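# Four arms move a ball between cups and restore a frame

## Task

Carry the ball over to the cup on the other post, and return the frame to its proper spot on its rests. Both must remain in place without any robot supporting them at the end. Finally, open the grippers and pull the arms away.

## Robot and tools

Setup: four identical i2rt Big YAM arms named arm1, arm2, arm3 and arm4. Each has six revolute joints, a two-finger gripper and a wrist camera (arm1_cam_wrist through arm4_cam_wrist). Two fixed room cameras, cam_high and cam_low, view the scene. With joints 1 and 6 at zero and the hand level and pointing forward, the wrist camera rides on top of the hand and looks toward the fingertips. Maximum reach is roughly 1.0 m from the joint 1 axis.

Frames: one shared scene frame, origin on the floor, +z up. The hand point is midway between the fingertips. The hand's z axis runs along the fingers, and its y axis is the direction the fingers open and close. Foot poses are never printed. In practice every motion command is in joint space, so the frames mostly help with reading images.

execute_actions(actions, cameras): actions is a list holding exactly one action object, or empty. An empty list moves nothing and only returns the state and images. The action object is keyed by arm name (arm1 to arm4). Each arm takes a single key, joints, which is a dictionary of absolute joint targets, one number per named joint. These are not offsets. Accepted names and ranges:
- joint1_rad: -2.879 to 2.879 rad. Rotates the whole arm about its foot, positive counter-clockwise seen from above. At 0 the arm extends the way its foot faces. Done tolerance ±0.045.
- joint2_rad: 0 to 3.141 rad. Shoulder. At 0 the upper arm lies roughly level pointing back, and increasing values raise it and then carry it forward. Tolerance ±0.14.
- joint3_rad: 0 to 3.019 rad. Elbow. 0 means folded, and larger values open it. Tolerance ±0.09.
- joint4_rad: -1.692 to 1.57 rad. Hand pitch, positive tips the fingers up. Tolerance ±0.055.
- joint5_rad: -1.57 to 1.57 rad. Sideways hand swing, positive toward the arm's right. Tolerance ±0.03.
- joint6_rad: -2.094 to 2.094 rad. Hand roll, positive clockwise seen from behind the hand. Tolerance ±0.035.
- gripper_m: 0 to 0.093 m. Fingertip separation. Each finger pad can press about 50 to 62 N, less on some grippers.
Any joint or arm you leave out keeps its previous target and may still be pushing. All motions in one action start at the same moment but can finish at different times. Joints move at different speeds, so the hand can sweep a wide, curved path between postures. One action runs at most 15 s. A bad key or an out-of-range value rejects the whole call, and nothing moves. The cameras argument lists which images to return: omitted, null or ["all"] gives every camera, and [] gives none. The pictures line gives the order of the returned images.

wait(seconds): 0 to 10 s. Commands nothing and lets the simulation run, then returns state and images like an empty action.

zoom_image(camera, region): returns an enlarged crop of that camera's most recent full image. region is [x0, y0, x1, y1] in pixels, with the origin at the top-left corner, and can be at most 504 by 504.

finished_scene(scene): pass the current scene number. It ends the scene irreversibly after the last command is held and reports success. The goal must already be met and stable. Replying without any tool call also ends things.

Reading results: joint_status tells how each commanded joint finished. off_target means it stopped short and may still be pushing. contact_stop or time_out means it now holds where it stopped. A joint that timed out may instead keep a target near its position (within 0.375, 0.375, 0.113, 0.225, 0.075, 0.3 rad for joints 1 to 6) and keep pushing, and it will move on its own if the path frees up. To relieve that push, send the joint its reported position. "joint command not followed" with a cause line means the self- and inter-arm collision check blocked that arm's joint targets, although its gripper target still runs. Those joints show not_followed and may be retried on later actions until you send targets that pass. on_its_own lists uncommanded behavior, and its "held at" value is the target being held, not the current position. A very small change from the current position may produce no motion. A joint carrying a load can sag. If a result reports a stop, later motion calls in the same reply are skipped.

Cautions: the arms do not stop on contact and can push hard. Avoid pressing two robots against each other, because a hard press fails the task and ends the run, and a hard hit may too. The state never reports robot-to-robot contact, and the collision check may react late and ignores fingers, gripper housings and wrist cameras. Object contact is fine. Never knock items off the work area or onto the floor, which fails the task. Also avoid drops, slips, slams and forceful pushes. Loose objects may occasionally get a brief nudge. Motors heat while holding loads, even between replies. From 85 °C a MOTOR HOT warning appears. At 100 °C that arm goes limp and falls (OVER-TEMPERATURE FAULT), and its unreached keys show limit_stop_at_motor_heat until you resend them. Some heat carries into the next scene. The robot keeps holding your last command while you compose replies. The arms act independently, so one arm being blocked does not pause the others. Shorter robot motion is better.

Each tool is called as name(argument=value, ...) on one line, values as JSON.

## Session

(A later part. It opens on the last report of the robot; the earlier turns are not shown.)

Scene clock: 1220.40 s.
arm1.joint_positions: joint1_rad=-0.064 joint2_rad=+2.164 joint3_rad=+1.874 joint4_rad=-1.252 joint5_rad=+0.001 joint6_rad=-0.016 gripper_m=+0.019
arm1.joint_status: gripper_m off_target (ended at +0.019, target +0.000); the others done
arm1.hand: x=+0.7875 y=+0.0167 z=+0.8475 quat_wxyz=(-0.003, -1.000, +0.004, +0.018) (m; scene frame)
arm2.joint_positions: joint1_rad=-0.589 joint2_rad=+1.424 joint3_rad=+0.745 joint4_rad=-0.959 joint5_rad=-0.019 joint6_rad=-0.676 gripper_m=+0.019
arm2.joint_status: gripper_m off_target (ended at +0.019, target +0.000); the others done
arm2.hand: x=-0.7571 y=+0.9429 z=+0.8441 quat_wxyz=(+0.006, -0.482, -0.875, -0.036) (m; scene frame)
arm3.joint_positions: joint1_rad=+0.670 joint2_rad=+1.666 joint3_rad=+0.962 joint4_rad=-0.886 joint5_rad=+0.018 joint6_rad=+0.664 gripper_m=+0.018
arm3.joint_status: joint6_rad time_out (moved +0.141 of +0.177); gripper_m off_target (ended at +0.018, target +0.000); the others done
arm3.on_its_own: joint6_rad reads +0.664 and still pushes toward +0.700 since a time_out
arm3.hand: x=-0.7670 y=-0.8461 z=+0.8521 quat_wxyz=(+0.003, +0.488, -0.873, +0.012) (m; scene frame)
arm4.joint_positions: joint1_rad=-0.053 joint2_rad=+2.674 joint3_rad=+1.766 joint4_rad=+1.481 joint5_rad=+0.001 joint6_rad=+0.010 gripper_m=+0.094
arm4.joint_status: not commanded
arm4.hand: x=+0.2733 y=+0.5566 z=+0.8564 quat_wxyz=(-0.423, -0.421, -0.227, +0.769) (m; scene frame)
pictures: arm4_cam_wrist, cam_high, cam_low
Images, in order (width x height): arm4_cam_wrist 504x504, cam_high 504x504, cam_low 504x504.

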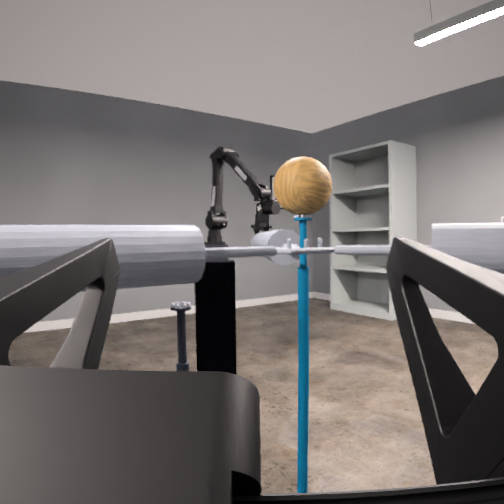

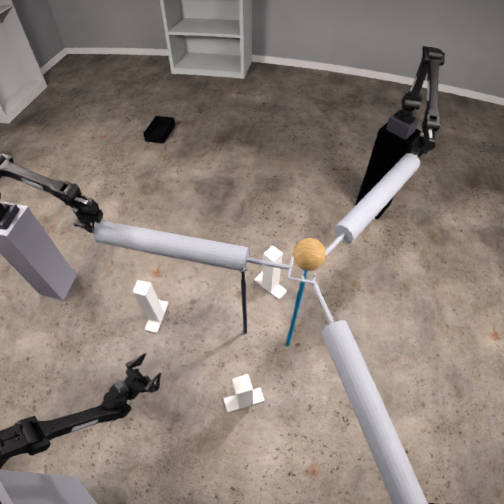

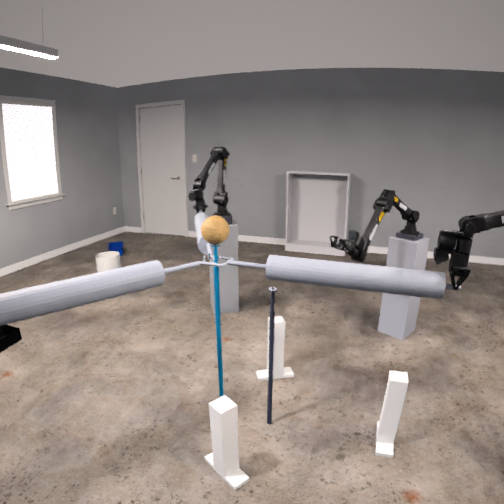

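execute_actions(actions=[{"arm1":{"joints":{"joint1_rad":-0.075,"joint2_rad":2.068,"joint3_rad":2.015,"joint4_rad":-1.48,"joint6_rad":-0.016,"gripper_m":0.0}},"arm2":{"joints":{"joint1_rad":-0.56,"joint2_rad":1.235,"joint3_rad":0.90,"joint4_rad":-1.20,"joint6_rad":-0.655,"gripper_m":0.0}},"arm3":{"joints":{"joint1_rad":0.645,"joint2_rad":1.555,"joint3_rad":1.13,"joint4_rad":-1.115,"joint6_rad":0.67,"gripper_m":0.0}}}], cameras=["cam_low","arm4_cam_wrist"])

Scene clock: 1271.20 s.
arm1.joint_positions: joint1_rad=-0.074 joint2_rad=+2.098 joint3_rad=+1.971 joint4_rad=-1.432 joint5_rad=+0.003 joint6_rad=-0.018 gripper_m=+0.019
arm1.joint_status: gripper_m off_target (ended at +0.019, target +0.000); the others done
arm1.hand: x=+0.7984 y=+0.0233 z=+0.9256 quat_wxyz=(-0.002, -1.000, +0.007, +0.009) (m; scene frame)
arm2.joint_positions: joint1_rad=-0.556 joint2_rad=+1.254 joint3_rad=+0.826 joint4_rad=-1.181 joint5_rad=-0.021 joint6_rad=-0.643 gripper_m=+0.019
arm2.joint_status: gripper_m off_target (ended at +0.019, target +0.000); the others done
arm2.hand: x=-0.7455 y=+0.9493 z=+0.9216 quat_wxyz=(+0.000, -0.482, -0.876, -0.023) (m; scene frame)
arm3.joint_positions: joint1_rad=+0.644 joint2_rad=+1.567 joint3_rad=+1.074 joint4_rad=-1.105 joint5_rad=+0.016 joint6_rad=+0.645 gripper_m=+0.018
arm3.joint_status: gripper_m off_target (ended at +0.018, target +0.000); the others done
arm3.hand: x=-0.7563 y=-0.8383 z=+0.9269 quat_wxyz=(+0.006, +0.485, -0.875, +0.015) (m; scene frame)
arm4.joint_positions: joint1_rad=-0.053 joint2_rad=+2.674 joint3_rad=+1.766 joint4_rad=+1.481 joint5_rad=+0.001 joint6_rad=+0.010 gripper_m=+0.094
arm4.joint_status: not commanded
arm4.hand: x=+0.2733 y=+0.5566 z=+0.8564 quat_wxyz=(-0.423, -0.421, -0.227, +0.769) (m; scene frame)
pictures: arm4_cam_wrist, cam_low
Images, in order (width x height): arm4_cam_wrist 504x504, cam_low 504x504.

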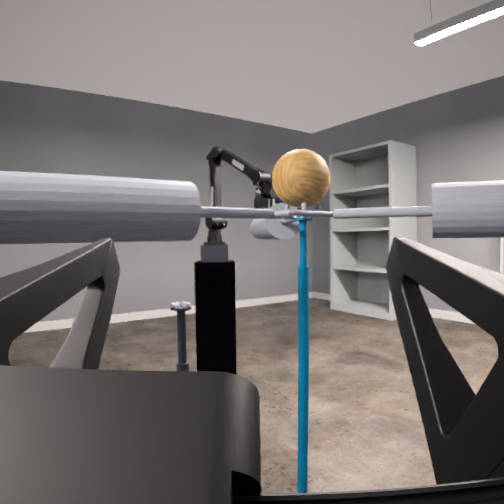

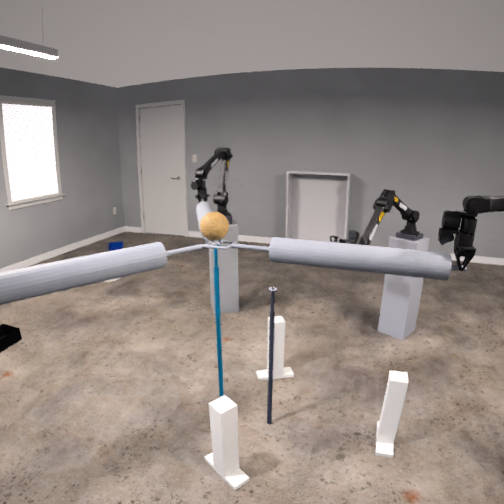

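zoom_image(camera="arm4_cam_wrist", region=[240, 140, 360, 250])

Region (240, 140, 360, 250) of arm4_cam_wrist's 504x504 image, scaled by 4.200, with more detail than that image has; it fills the top 462 rows of this view, and the rest is white.

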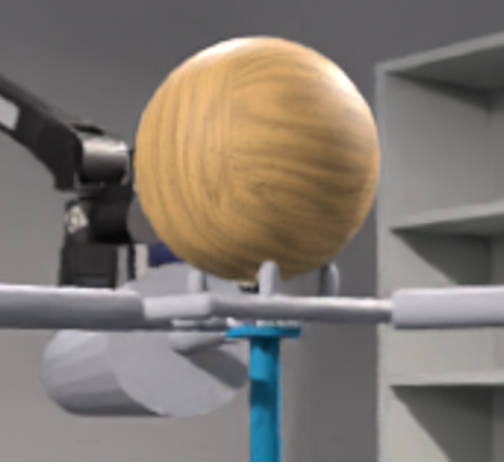

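execute_actions(actions=[{"arm1":{"joints":{"joint1_rad":-0.074,"joint2_rad":2.043,"joint3_rad":2.052,"joint4_rad":-1.55,"joint6_rad":-0.018,"gripper_m":0.0}},"arm2":{"joints":{"joint1_rad":-0.556,"joint2_rad":1.169,"joint3_rad":0.93,"joint4_rad":-1.286,"joint6_rad":-0.643,"gripper_m":0.0}},"arm3":{"joints":{"joint1_rad":0.644,"joint2_rad":1.515,"joint3_rad":1.175,"joint4_rad":-1.203,"joint6_rad":0.645,"gripper_m":0.0}}}], cameras=["arm4_cam_wrist"])

Scene clock: 1297.10 s.
arm1.joint_positions: joint1_rad=-0.074 joint2_rad=+2.095 joint3_rad=+2.004 joint4_rad=-1.481 joint5_rad=+0.005 joint6_rad=-0.018 gripper_m=+0.019
arm1.joint_status: joint4_rad time_out (moved -0.049 of -0.118); gripper_m off_target (ended at +0.019, target +0.000); the others done
arm1.on_its_own: joint4_rad reads -1.481 and still pushes toward -1.550 since a time_out
arm1.hand: x=+0.8011 y=+0.0238 z=+0.9399 quat_wxyz=(-0.001, -1.000, +0.007, +0.003) (m; scene frame)
arm2.joint_positions: joint1_rad=-0.547 joint2_rad=+1.206 joint3_rad=+0.862 joint4_rad=-1.251 joint5_rad=-0.025 joint6_rad=-0.633 gripper_m=+0.019
arm2.joint_status: gripper_m off_target (ended at +0.019, target +0.000); the others done
arm2.hand: x=-0.7421 y=+0.9519 z=+0.9482 quat_wxyz=(-0.004, -0.483, -0.876, -0.018) (m; scene frame)
arm3.joint_positions: joint1_rad=+0.641 joint2_rad=+1.539 joint3_rad=+1.121 joint4_rad=-1.180 joint5_rad=+0.016 joint6_rad=+0.636 gripper_m=+0.018
arm3.joint_status: gripper_m off_target (ended at +0.018, target +0.000); the others done
arm3.hand: x=-0.7548 y=-0.8362 z=+0.9541 quat_wxyz=(+0.006, +0.487, -0.873, +0.015) (m; scene frame)
arm4.joint_positions: joint1_rad=-0.053 joint2_rad=+2.674 joint3_rad=+1.766 joint4_rad=+1.481 joint5_rad=+0.001 joint6_rad=+0.010 gripper_m=+0.094
arm4.joint_status: not commanded
arm4.hand: x=+0.2733 y=+0.5566 z=+0.8564 quat_wxyz=(-0.423, -0.421, -0.227, +0.769) (m; scene frame)
pictures: arm4_cam_wrist
Images, in order (width x height): arm4_cam_wrist 504x504.

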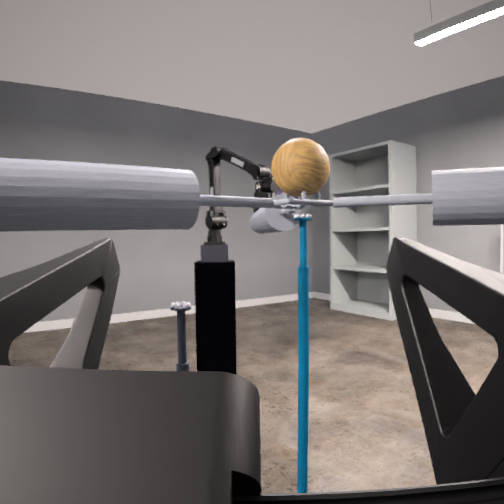

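execute_actions(actions=[{"arm1":{"joints":{"joint1_rad":-0.082,"joint2_rad":1.728,"joint3_rad":1.51,"joint4_rad":-1.335,"joint6_rad":-0.027,"gripper_m":0.0}},"arm2":{"joints":{"joint1_rad":-0.15,"joint2_rad":1.215,"joint3_rad":0.94,"joint4_rad":-1.26,"joint6_rad":-0.215,"gripper_m":0.0}},"arm3":{"joints":{"joint1_rad":0.35,"joint2_rad":1.515,"joint3_rad":1.175,"joint4_rad":-1.203,"joint6_rad":0.33,"gripper_m":0.0}}}], cameras=["arm4_cam_wrist","cam_high"])

Scene clock: 1368.27 s.
arm1.joint_positions: joint1_rad=-0.085 joint2_rad=+1.762 joint3_rad=+1.509 joint4_rad=-1.312 joint5_rad=+0.003 joint6_rad=-0.031 gripper_m=+0.019
arm1.joint_status: gripper_m off_target (ended at +0.019, target +0.000); the others done
arm1.hand: x=+0.9198 y=+0.0257 z=+0.9428 quat_wxyz=(-0.002, -1.000, +0.007, +0.006) (m; scene frame)
arm2.joint_positions: joint1_rad=-0.152 joint2_rad=+1.230 joint3_rad=+0.899 joint4_rad=-1.237 joint5_rad=-0.005 joint6_rad=-0.228 gripper_m=+0.019
arm2.joint_status: gripper_m off_target (ended at +0.019, target +0.000); the others done
arm2.hand: x=-0.6216 y=+0.9509 z=+0.9540 quat_wxyz=(-0.001, -0.487, -0.874, -0.003) (m; scene frame)
arm3.joint_positions: joint1_rad=+0.349 joint2_rad=+1.539 joint3_rad=+1.143 joint4_rad=-1.176 joint5_rad=+0.003 joint6_rad=+0.333 gripper_m=+0.018
arm3.joint_status: gripper_m off_target (ended at +0.018, target +0.000); the others done
arm3.hand: x=-0.6329 y=-0.8346 z=+0.9602 quat_wxyz=(+0.007, +0.492, -0.871, +0.001) (m; scene frame)
arm4.joint_positions: joint1_rad=-0.053 joint2_rad=+2.674 joint3_rad=+1.766 joint4_rad=+1.481 joint5_rad=+0.001 joint6_rad=+0.010 gripper_m=+0.094
arm4.joint_status: not commanded
arm4.hand: x=+0.2733 y=+0.5566 z=+0.8564 quat_wxyz=(-0.423, -0.421, -0.227, +0.769) (m; scene frame)
pictures: arm4_cam_wrist, cam_high
Images, in order (width x height): arm4_cam_wrist 504x504, cam_high 504x504.

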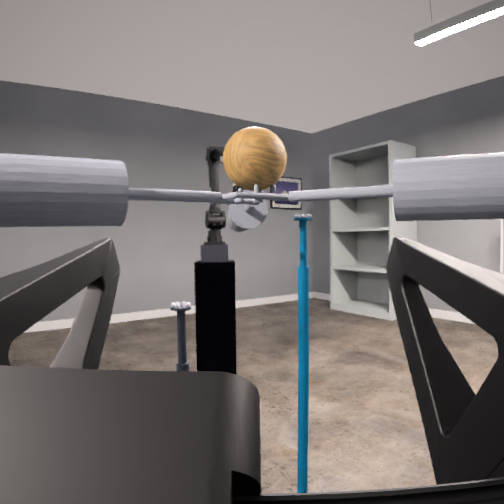

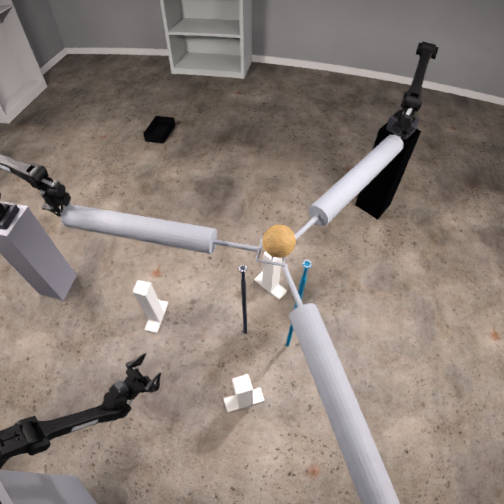

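execute_actions(actions=[{"arm1":{"joints":{"joint1_rad":-0.101,"joint2_rad":1.515,"joint3_rad":0.955,"joint4_rad":-0.99,"joint6_rad":-0.048,"gripper_m":0.0}},"arm2":{"joints":{"joint1_rad":0.185,"joint2_rad":1.52,"joint3_rad":0.92,"joint4_rad":-0.94,"joint6_rad":0.126,"gripper_m":0.0}},"arm3":{"joints":{"joint1_rad":0.073,"joint2_rad":1.775,"joint3_rad":1.16,"joint4_rad":-0.925,"joint6_rad":0.045,"gripper_m":0.0}}}], cameras=["arm4_cam_wrist","cam_high","cam_low"])

Scene clock: 1398.83 s.
arm1.joint_positions: joint1_rad=-0.096 joint2_rad=+1.543 joint3_rad=+0.965 joint4_rad=-0.974 joint5_rad=+0.004 joint6_rad=-0.043 gripper_m=+0.019
arm1.joint_status: gripper_m off_target (ended at +0.019, target +0.000); the others done
arm1.hand: x=+1.0473 y=+0.0238 z=+0.8506 quat_wxyz=(-0.001, -1.000, +0.006, +0.012) (m; scene frame)
arm2.joint_positions: joint1_rad=+0.176 joint2_rad=+1.557 joint3_rad=+0.897 joint4_rad=-0.920 joint5_rad=+0.004 joint6_rad=+0.106 gripper_m=+0.019
arm2.joint_status: gripper_m off_target (ended at +0.019, target +0.000); the others done
arm2.hand: x=-0.4924 y=+0.9503 z=+0.8436 quat_wxyz=(+0.007, -0.489, -0.872, -0.002) (m; scene frame)
arm3.joint_positions: joint1_rad=+0.078 joint2_rad=+1.807 joint3_rad=+1.139 joint4_rad=-0.901 joint5_rad=-0.002 joint6_rad=+0.058 gripper_m=+0.018
arm3.joint_status: gripper_m off_target (ended at +0.018, target +0.000); the others done
arm3.hand: x=-0.5045 y=-0.8330 z=+0.8408 quat_wxyz=(+0.007, +0.494, -0.870, -0.002) (m; scene frame)
arm4.joint_positions: joint1_rad=-0.053 joint2_rad=+2.674 joint3_rad=+1.766 joint4_rad=+1.481 joint5_rad=+0.001 joint6_rad=+0.010 gripper_m=+0.094
arm4.joint_status: not commanded
arm4.hand: x=+0.2733 y=+0.5566 z=+0.8564 quat_wxyz=(-0.423, -0.421, -0.227, +0.769) (m; scene frame)
pictures: arm4_cam_wrist, cam_high, cam_low
Images, in order (width x height): arm4_cam_wrist 504x504, cam_high 504x504, cam_low 504x504.

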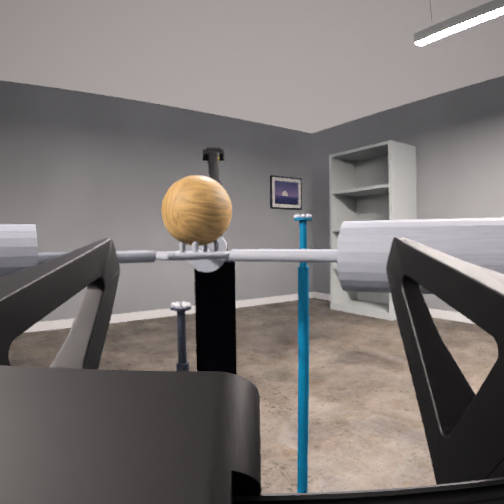

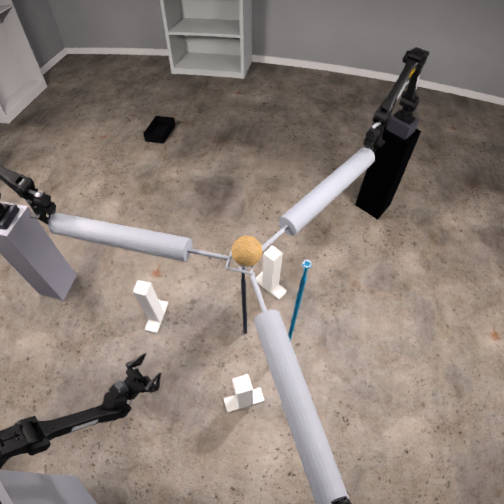

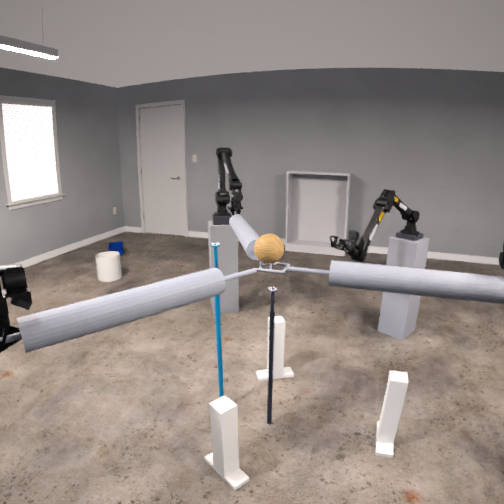

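execute_actions(actions=[{"arm1":{"joints":{"joint1_rad":-0.058,"joint2_rad":1.55,"joint3_rad":0.835,"joint4_rad":-0.84,"joint6_rad":-0.008,"gripper_m":0.0}},"arm2":{"joints":{"joint1_rad":0.21,"joint2_rad":1.65,"joint3_rad":0.94,"joint4_rad":-0.83,"joint6_rad":0.14,"gripper_m":0.0}},"arm3":{"joints":{"joint1_rad":0.012,"joint2_rad":1.845,"joint3_rad":1.10,"joint4_rad":-0.82,"joint6_rad":-0.01,"gripper_m":0.0}}}], cameras=["arm4_cam_wrist","cam_low"])

Scene clock: 1427.83 s.
arm1.joint_positions: joint1_rad=-0.067 joint2_rad=+1.564 joint3_rad=+0.841 joint4_rad=-0.827 joint5_rad=+0.004 joint6_rad=-0.019 gripper_m=+0.019
arm1.joint_status: gripper_m off_target (ended at +0.019, target +0.000); the others done
arm1.hand: x=+1.0713 y=+0.0114 z=+0.8055 quat_wxyz=(-0.001, -1.000, +0.004, +0.014) (m; scene frame)
arm2.joint_positions: joint1_rad=+0.199 joint2_rad=+1.674 joint3_rad=+0.920 joint4_rad=-0.808 joint5_rad=+0.004 joint6_rad=+0.129 gripper_m=+0.019
arm2.joint_status: gripper_m off_target (ended at +0.019, target +0.000); the others done
arm2.hand: x=-0.4699 y=+0.9361 z=+0.8064 quat_wxyz=(-0.001, -0.490, -0.872, +0.002) (m; scene frame)
arm3.joint_positions: joint1_rad=+0.015 joint2_rad=+1.868 joint3_rad=+1.108 joint4_rad=-0.801 joint5_rad=-0.006 joint6_rad=-0.008 gripper_m=+0.018
arm3.joint_status: gripper_m off_target (ended at +0.018, target +0.000); the others done
arm3.hand: x=-0.4796 y=-0.8475 z=+0.8039 quat_wxyz=(+0.005, +0.495, -0.869, -0.005) (m; scene frame)
arm4.joint_positions: joint1_rad=-0.053 joint2_rad=+2.674 joint3_rad=+1.766 joint4_rad=+1.481 joint5_rad=+0.001 joint6_rad=+0.010 gripper_m=+0.094
arm4.joint_status: not commanded
arm4.hand: x=+0.2733 y=+0.5566 z=+0.8564 quat_wxyz=(-0.423, -0.421, -0.227, +0.769) (m; scene frame)
pictures: arm4_cam_wrist, cam_low
Images, in order (width x height): arm4_cam_wrist 504x504, cam_low 504x504.

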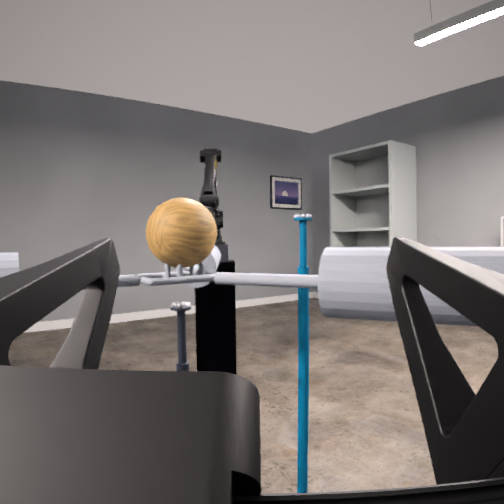

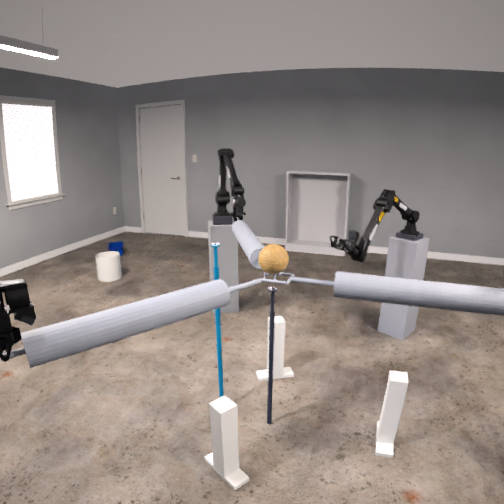

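zoom_image(camera="cam_low", region=[222, 235, 322, 310])

zoom_image(camera="arm4_cam_wrist", region=[130, 190, 240, 320])

Region (222, 235, 322, 310) of cam_low's 504x504 image, scaled by 5.040, with more detail than that image has; it fills the top 378 rows of this view, and the rest is white.

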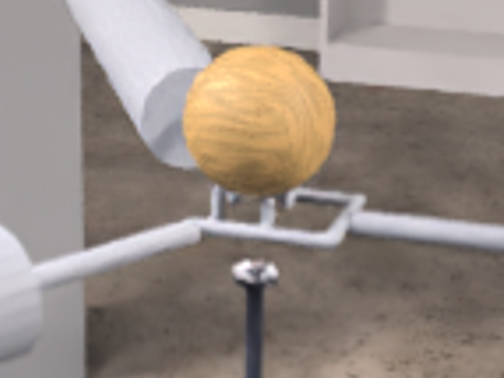

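Region (130, 190, 240, 320) of arm4_cam_wrist's 504x504 image, scaled by 3.877, with more detail than that image has; it fills the left 426 columns of this view, and the rest is white.

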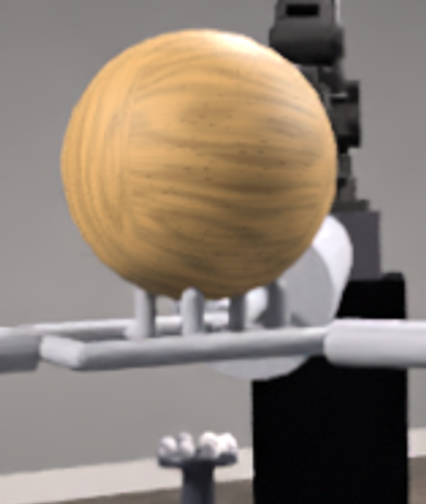

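execute_actions(actions=[{"arm1":{"joints":{"joint1_rad":-0.067,"joint2_rad":1.765,"joint3_rad":0.785,"joint4_rad":-0.585,"joint6_rad":-0.019,"gripper_m":0.0}},"arm2":{"joints":{"joint1_rad":0.199,"joint2_rad":1.85,"joint3_rad":0.875,"joint4_rad":-0.595,"joint6_rad":0.129,"gripper_m":0.0}},"arm3":{"joints":{"joint1_rad":0.015,"joint2_rad":2.025,"joint3_rad":1.08,"joint4_rad":-0.62,"joint6_rad":-0.008,"gripper_m":0.0}}}], cameras=["arm4_cam_wrist","cam_low"])

Scene clock: 1451.63 s.
arm1.joint_positions: joint1_rad=-0.067 joint2_rad=+1.785 joint3_rad=+0.795 joint4_rad=-0.581 joint5_rad=+0.002 joint6_rad=-0.019 gripper_m=+0.019
arm1.joint_status: gripper_m off_target (ended at +0.019, target +0.000); the others done
arm1.hand: x=+1.0712 y=+0.0103 z=+0.7154 quat_wxyz=(-0.003, -1.000, +0.004, +0.003) (m; scene frame)
arm2.joint_positions: joint1_rad=+0.199 joint2_rad=+1.877 joint3_rad=+0.888 joint4_rad=-0.591 joint5_rad=+0.007 joint6_rad=+0.129 gripper_m=+0.019
arm2.joint_status: gripper_m off_target (ended at +0.019, target +0.000); the others done
arm2.hand: x=-0.4708 y=+0.9366 z=+0.7196 quat_wxyz=(+0.007, -0.490, -0.872, +0.000) (m; scene frame)
arm3.joint_positions: joint1_rad=+0.015 joint2_rad=+2.048 joint3_rad=+1.088 joint4_rad=-0.603 joint5_rad=-0.006 joint6_rad=-0.008 gripper_m=+0.018
arm3.joint_status: gripper_m off_target (ended at +0.018, target +0.000); the others done
arm3.hand: x=-0.4806 y=-0.8479 z=+0.7169 quat_wxyz=(+0.005, +0.495, -0.869, -0.005) (m; scene frame)
arm4.joint_positions: joint1_rad=-0.053 joint2_rad=+2.674 joint3_rad=+1.766 joint4_rad=+1.481 joint5_rad=+0.001 joint6_rad=+0.010 gripper_m=+0.094
arm4.joint_status: not commanded
arm4.hand: x=+0.2733 y=+0.5566 z=+0.8564 quat_wxyz=(-0.423, -0.421, -0.227, +0.769) (m; scene frame)
pictures: arm4_cam_wrist, cam_low
Images, in order (width x height): arm4_cam_wrist 504x504, cam_low 504x504.

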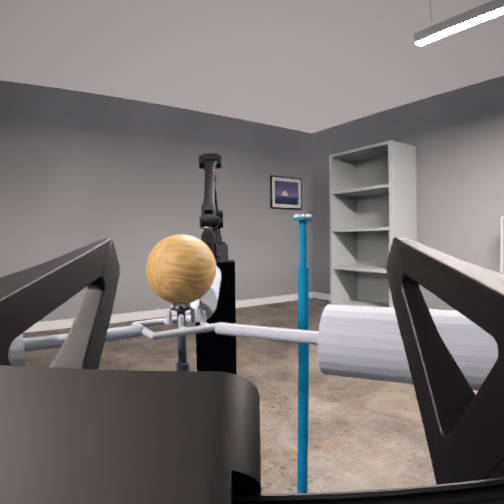

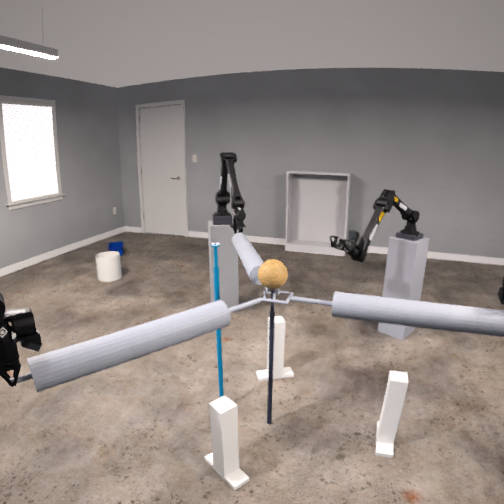

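zoom_image(camera="arm4_cam_wrist", region=[130, 230, 240, 350])

Region (130, 230, 240, 350) of arm4_cam_wrist's 504x504 image, scaled by 4.200, with more detail than that image has; it fills the left 462 columns of this view, and the rest is white.

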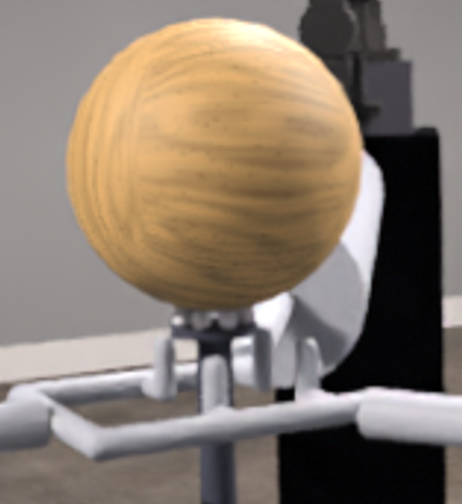

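execute_actions(actions=[{"arm1":{"joints":{"joint1_rad":-0.067,"joint2_rad":2.105,"joint3_rad":0.81,"joint4_rad":-0.255,"joint6_rad":-0.019,"gripper_m":0.0}},"arm2":{"joints":{"joint1_rad":0.199,"joint2_rad":2.175,"joint3_rad":0.915,"joint4_rad":-0.30,"joint6_rad":0.129,"gripper_m":0.0}},"arm3":{"joints":{"joint1_rad":0.015,"joint2_rad":2.315,"joint3_rad":1.14,"joint4_rad":-0.385,"joint6_rad":-0.008,"gripper_m":0.0}}}], cameras=["cam_low"])

Scene clock: 1473.27 s.
arm1.joint_positions: joint1_rad=-0.067 joint2_rad=+2.115 joint3_rad=+0.807 joint4_rad=-0.254 joint5_rad=+0.001 joint6_rad=-0.019 gripper_m=+0.019
arm1.joint_status: gripper_m off_target (ended at +0.019, target +0.000); the others done
arm1.hand: x=+1.0719 y=+0.0094 z=+0.5987 quat_wxyz=(-0.003, -1.000, +0.004, +0.007) (m; scene frame)
arm2.joint_positions: joint1_rad=+0.199 joint2_rad=+2.190 joint3_rad=+0.916 joint4_rad=-0.299 joint5_rad=+0.007 joint6_rad=+0.129 gripper_m=+0.019
arm2.joint_status: gripper_m off_target (ended at +0.019, target +0.000); the others done
arm2.hand: x=-0.4715 y=+0.9378 z=+0.6018 quat_wxyz=(+0.005, -0.490, -0.872, +0.001) (m; scene frame)
arm3.joint_positions: joint1_rad=+0.015 joint2_rad=+2.331 joint3_rad=+1.144 joint4_rad=-0.371 joint5_rad=-0.005 joint6_rad=-0.008 gripper_m=+0.018
arm3.joint_status: gripper_m off_target (ended at +0.018, target +0.000); the others done
arm3.hand: x=-0.4817 y=-0.8481 z=+0.5980 quat_wxyz=(+0.003, +0.495, -0.869, -0.006) (m; scene frame)
arm4.joint_positions: joint1_rad=-0.053 joint2_rad=+2.674 joint3_rad=+1.766 joint4_rad=+1.481 joint5_rad=+0.001 joint6_rad=+0.010 gripper_m=+0.094
arm4.joint_status: not commanded
arm4.hand: x=+0.2733 y=+0.5566 z=+0.8564 quat_wxyz=(-0.423, -0.421, -0.227, +0.769) (m; scene frame)
pictures: cam_low
Images, in order (width x height): cam_low 504x504.

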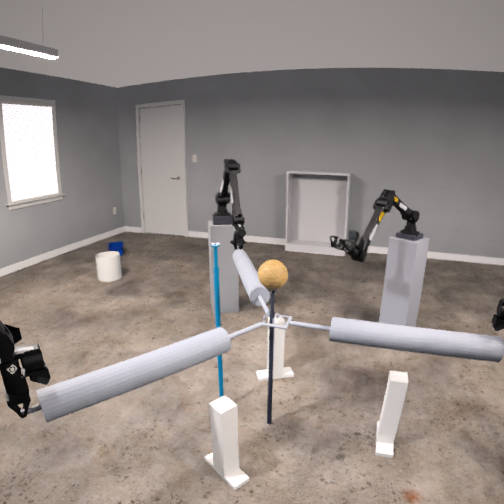

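execute_actions(actions=[{"arm1":{"joints":{"joint1_rad":-0.13,"joint2_rad":2.06,"joint3_rad":0.53,"joint4_rad":-0.025,"joint6_rad":-0.086,"gripper_m":0.0}},"arm2":{"joints":{"joint1_rad":0.39,"joint2_rad":2.23,"joint3_rad":1.10,"joint4_rad":-0.425,"joint6_rad":0.33,"gripper_m":0.0}},"arm3":{"joints":{"joint1_rad":-0.131,"joint2_rad":2.40,"joint3_rad":1.40,"joint4_rad":-0.545,"joint6_rad":-0.16,"gripper_m":0.0}}}], cameras=["cam_low","cam_high"])

Scene clock: 1503.67 s.
arm1.joint_positions: joint1_rad=-0.126 joint2_rad=+2.065 joint3_rad=+0.525 joint4_rad=-0.032 joint5_rad=+0.001 joint6_rad=-0.074 gripper_m=+0.019
arm1.joint_status: gripper_m off_target (ended at +0.019, target +0.000); the others done
arm1.hand: x=+1.1770 y=+0.0224 z=+0.5975 quat_wxyz=(-0.003, -1.000, +0.005, +0.003) (m; scene frame)
arm2.joint_positions: joint1_rad=+0.393 joint2_rad=+2.249 joint3_rad=+1.101 joint4_rad=-0.408 joint5_rad=+0.009 joint6_rad=+0.327 gripper_m=+0.019
arm2.joint_status: gripper_m off_target (ended at +0.019, target +0.000); the others done
arm2.hand: x=-0.3649 y=+0.9504 z=+0.6023 quat_wxyz=(-0.005, -0.491, -0.871, +0.004) (m; scene frame)
arm3.joint_positions: joint1_rad=-0.132 joint2_rad=+2.413 joint3_rad=+1.393 joint4_rad=-0.539 joint5_rad=-0.007 joint6_rad=-0.154 gripper_m=+0.018
arm3.joint_status: gripper_m off_target (ended at +0.018, target +0.000); the others done
arm3.hand: x=-0.3772 y=-0.8314 z=+0.5989 quat_wxyz=(+0.004, +0.494, -0.869, -0.006) (m; scene frame)
arm4.joint_positions: joint1_rad=-0.053 joint2_rad=+2.674 joint3_rad=+1.766 joint4_rad=+1.481 joint5_rad=+0.001 joint6_rad=+0.010 gripper_m=+0.094
arm4.joint_status: not commanded
arm4.hand: x=+0.2733 y=+0.5566 z=+0.8564 quat_wxyz=(-0.423, -0.421, -0.227, +0.769) (m; scene frame)
pictures: cam_high, cam_low
Images, in order (width x height): cam_high 504x504, cam_low 504x504.

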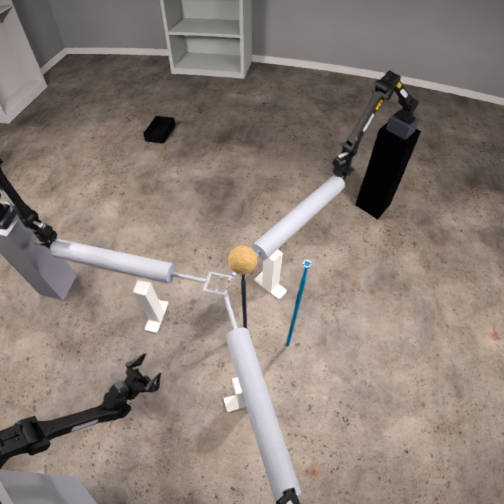

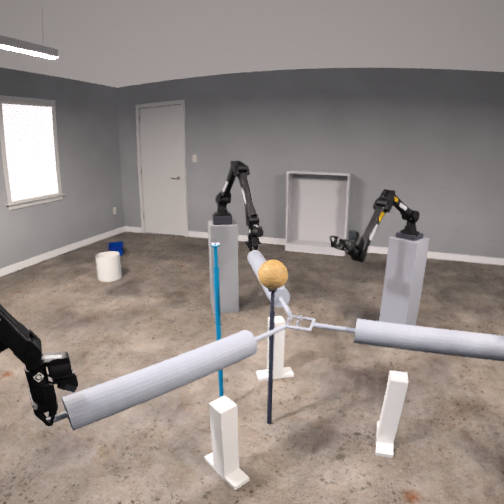

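execute_actions(actions=[{"arm1":{"joints":{"joint1_rad":-0.278,"joint2_rad":2.39,"joint3_rad":0.51,"joint4_rad":0.315,"joint6_rad":-0.245,"gripper_m":0.0}},"arm2":{"joints":{"joint1_rad":0.46,"joint2_rad":2.46,"joint3_rad":1.27,"joint4_rad":-0.37,"joint6_rad":0.415,"gripper_m":0.0}},"arm3":{"joints":{"joint1_rad":-0.204,"joint2_rad":2.64,"joint3_rad":1.68,"joint4_rad":-0.59,"joint6_rad":-0.228,"gripper_m":0.0}}}], cameras=["cam_low","cam_high"])

Scene clock: 1532.63 s.
arm1.joint_positions: joint1_rad=-0.276 joint2_rad=+2.391 joint3_rad=+0.519 joint4_rad=+0.304 joint5_rad=-0.005 joint6_rad=-0.235 gripper_m=+0.019
arm1.joint_status: gripper_m off_target (ended at +0.019, target +0.000); the others done
arm1.hand: x=+1.2223 y=+0.0518 z=+0.5216 quat_wxyz=(-0.006, -1.000, +0.000, +0.005) (m; scene frame)
arm2.joint_positions: joint1_rad=+0.453 joint2_rad=+2.479 joint3_rad=+1.265 joint4_rad=-0.367 joint5_rad=+0.011 joint6_rad=+0.390 gripper_m=+0.019
arm2.joint_status: gripper_m off_target (ended at +0.019, target +0.000); the others done
arm2.hand: x=-0.3319 y=+0.9609 z=+0.5193 quat_wxyz=(+0.008, -0.492, -0.870, +0.003) (m; scene frame)
arm3.joint_positions: joint1_rad=-0.194 joint2_rad=+2.656 joint3_rad=+1.661 joint4_rad=-0.573 joint5_rad=-0.007 joint6_rad=-0.224 gripper_m=+0.018
arm3.joint_status: gripper_m off_target (ended at +0.018, target +0.000); the others done
arm3.hand: x=-0.3214 y=-0.8215 z=+0.5190 quat_wxyz=(+0.007, +0.498, -0.867, -0.004) (m; scene frame)
arm4.joint_positions: joint1_rad=-0.053 joint2_rad=+2.674 joint3_rad=+1.766 joint4_rad=+1.481 joint5_rad=+0.001 joint6_rad=+0.010 gripper_m=+0.094
arm4.joint_status: not commanded
arm4.hand: x=+0.2733 y=+0.5566 z=+0.8564 quat_wxyz=(-0.423, -0.421, -0.227, +0.769) (m; scene frame)
pictures: cam_high, cam_low
Images, in order (width x height): cam_high 504x504, cam_low 504x504.

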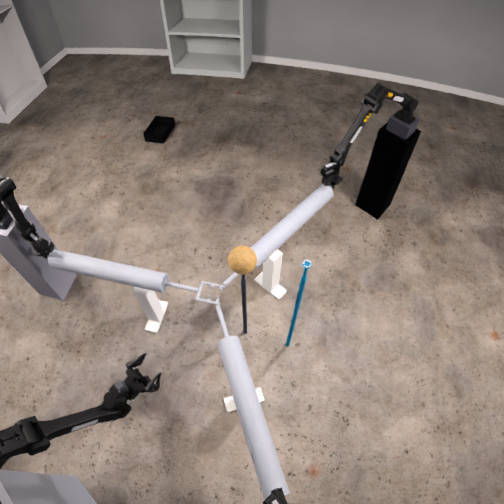

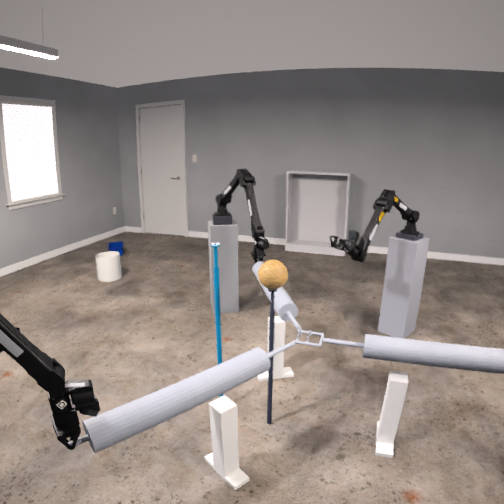

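execute_actions(actions=[{"arm1":{"joints":{"joint1_rad":-0.276,"joint2_rad":2.675,"joint3_rad":0.68,"joint4_rad":0.45,"joint6_rad":-0.24,"gripper_m":0.0}},"arm2":{"joints":{"joint1_rad":0.455,"joint2_rad":2.675,"joint3_rad":1.405,"joint4_rad":-0.285,"joint6_rad":0.40,"gripper_m":0.0}},"arm3":{"joints":{"joint1_rad":-0.197,"joint2_rad":2.845,"joint3_rad":1.825,"joint4_rad":-0.54,"joint6_rad":-0.226,"gripper_m":0.0}}}], cameras=["cam_low","cam_high"])

Scene clock: 1555.57 s.
arm1.joint_positions: joint1_rad=-0.276 joint2_rad=+2.665 joint3_rad=+0.673 joint4_rad=+0.432 joint5_rad=-0.001 joint6_rad=-0.235 gripper_m=+0.019
arm1.joint_status: gripper_m off_target (ended at +0.019, target +0.000); the others done
arm1.hand: x=+1.2186 y=+0.0529 z=+0.4423 quat_wxyz=(-0.002, -1.000, +0.000, +0.008) (m; scene frame)
arm2.joint_positions: joint1_rad=+0.450 joint2_rad=+2.684 joint3_rad=+1.385 joint4_rad=-0.295 joint5_rad=+0.009 joint6_rad=+0.392 gripper_m=+0.019
arm2.joint_status: gripper_m off_target (ended at +0.019, target +0.000); the others done
arm2.hand: x=-0.3364 y=+0.9630 z=+0.4366 quat_wxyz=(+0.014, -0.495, -0.869, +0.001) (m; scene frame)
arm3.joint_positions: joint1_rad=-0.189 joint2_rad=+2.841 joint3_rad=+1.804 joint4_rad=-0.540 joint5_rad=-0.005 joint6_rad=-0.224 gripper_m=+0.018
arm3.joint_status: gripper_m off_target (ended at +0.018, target +0.000); the others done
arm3.hand: x=-0.3253 y=-0.8205 z=+0.4408 quat_wxyz=(+0.011, +0.500, -0.866, -0.002) (m; scene frame)
arm4.joint_positions: joint1_rad=-0.053 joint2_rad=+2.674 joint3_rad=+1.766 joint4_rad=+1.481 joint5_rad=+0.001 joint6_rad=+0.010 gripper_m=+0.094
arm4.joint_status: not commanded
arm4.hand: x=+0.2733 y=+0.5566 z=+0.8564 quat_wxyz=(-0.423, -0.421, -0.227, +0.769) (m; scene frame)
pictures: cam_high, cam_low
Images, in order (width x height): cam_high 504x504, cam_low 504x504.

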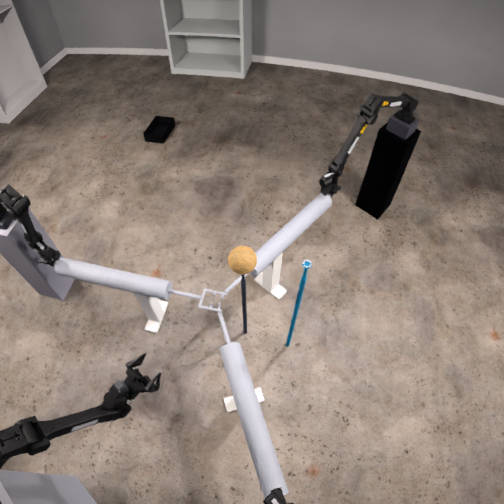

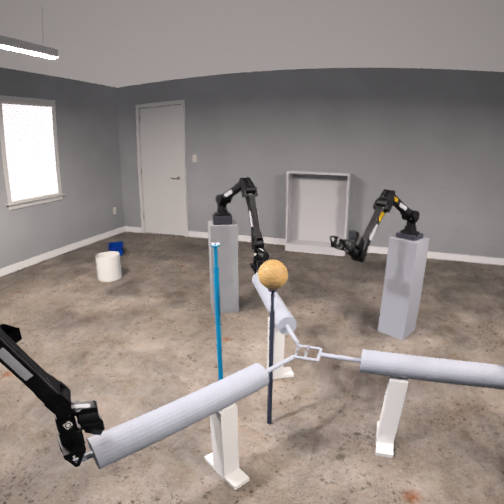

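execute_actions(actions=[{"arm1":{"joints":{"joint2_rad":2.665,"joint3_rad":0.673,"joint4_rad":0.432,"gripper_m":0.07}},"arm2":{"joints":{"joint2_rad":2.684,"joint3_rad":1.385,"joint4_rad":-0.295,"gripper_m":0.07}},"arm3":{"joints":{"joint2_rad":2.841,"joint3_rad":1.804,"joint4_rad":-0.54,"gripper_m":0.07}}}], cameras=[])

execute_actions(actions=[{"arm1":{"joints":{"joint2_rad":2.39,"joint3_rad":0.51,"joint4_rad":0.315}},"arm2":{"joints":{"joint2_rad":2.46,"joint3_rad":1.27,"joint4_rad":-0.37}},"arm3":{"joints":{"joint2_rad":2.64,"joint3_rad":1.68,"joint4_rad":-0.59}}}], cameras=["cam_low","cam_high"])

Scene clock: 1566.63 s.
arm1.joint_positions: joint1_rad=-0.276 joint2_rad=+2.665 joint3_rad=+0.673 joint4_rad=+0.432 joint5_rad=-0.001 joint6_rad=-0.235 gripper_m=+0.070
arm1.joint_status: all done
arm1.hand: x=+1.2186 y=+0.0528 z=+0.4425 quat_wxyz=(-0.002, -1.000, +0.000, +0.008) (m; scene frame)
arm2.joint_positions: joint1_rad=+0.450 joint2_rad=+2.684 joint3_rad=+1.385 joint4_rad=-0.295 joint5_rad=+0.005 joint6_rad=+0.393 gripper_m=+0.070
arm2.joint_status: all done
arm2.hand: x=-0.3360 y=+0.9635 z=+0.4366 quat_wxyz=(+0.014, -0.495, -0.869, -0.001) (m; scene frame)
arm3.joint_positions: joint1_rad=-0.189 joint2_rad=+2.841 joint3_rad=+1.804 joint4_rad=-0.540 joint5_rad=-0.003 joint6_rad=-0.224 gripper_m=+0.070
arm3.joint_status: all done
arm3.hand: x=-0.3248 y=-0.8210 z=+0.4408 quat_wxyz=(+0.011, +0.500, -0.866, -0.001) (m; scene frame)
arm4.joint_positions: joint1_rad=-0.053 joint2_rad=+2.674 joint3_rad=+1.766 joint4_rad=+1.481 joint5_rad=+0.001 joint6_rad=+0.010 gripper_m=+0.094
arm4.joint_status: not commanded
arm4.hand: x=+0.2733 y=+0.5566 z=+0.8564 quat_wxyz=(-0.423, -0.421, -0.227, +0.769) (m; scene frame)
pictures: none
No camera images: the call's "cameras" was empty. Leave "cameras" out to get every camera's image.

Scene clock: 1567.93 s.
arm1.joint_positions: joint1_rad=-0.276 joint2_rad=+2.381 joint3_rad=+0.512 joint4_rad=+0.322 joint5_rad=-0.001 joint6_rad=-0.235 gripper_m=+0.070
arm1.joint_status: all done
arm1.hand: x=+1.2183 y=+0.0536 z=+0.5244 quat_wxyz=(-0.001, -1.000, +0.000, +0.015) (m; scene frame)
arm2.joint_positions: joint1_rad=+0.450 joint2_rad=+2.458 joint3_rad=+1.263 joint4_rad=-0.363 joint5_rad=+0.005 joint6_rad=+0.393 gripper_m=+0.070
arm2.joint_status: all done
arm2.hand: x=-0.3246 y=+0.9547 z=+0.5295 quat_wxyz=(-0.005, -0.495, -0.869, +0.002) (m; scene frame)
arm3.joint_positions: joint1_rad=-0.189 joint2_rad=+2.622 joint3_rad=+1.673 joint4_rad=-0.588 joint5_rad=-0.003 joint6_rad=-0.224 gripper_m=+0.070
arm3.joint_status: all done
arm3.hand: x=-0.3108 y=-0.8066 z=+0.5411 quat_wxyz=(-0.008, +0.500, -0.866, -0.007) (m; scene frame)
arm4.joint_positions: joint1_rad=-0.053 joint2_rad=+2.674 joint3_rad=+1.766 joint4_rad=+1.481 joint5_rad=+0.001 joint6_rad=+0.010 gripper_m=+0.094
arm4.joint_status: not commanded
arm4.hand: x=+0.2733 y=+0.5566 z=+0.8564 quat_wxyz=(-0.423, -0.421, -0.227, +0.769) (m; scene frame)
pictures: cam_high, cam_low
Images, in order (width x height): cam_high 504x504, cam_low 504x504.

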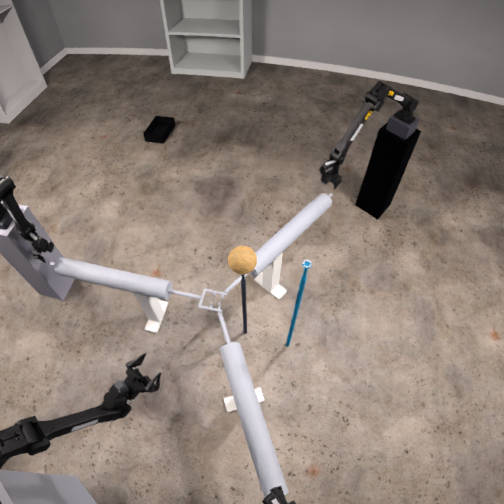

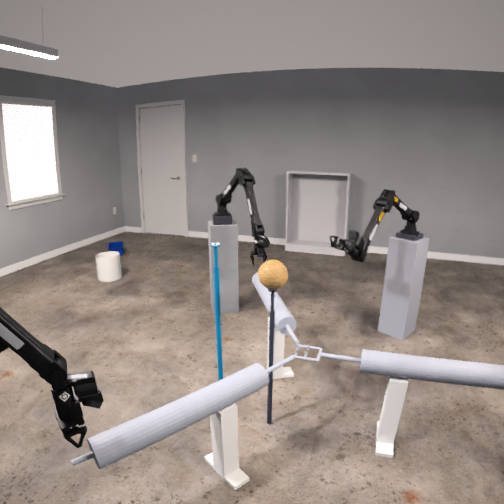

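The ball rests on the dark post's cup, the frame sits on its rests at the original pose, and the arms are clear.

finished_scene(scene=2)

The scene is finished: the task was done.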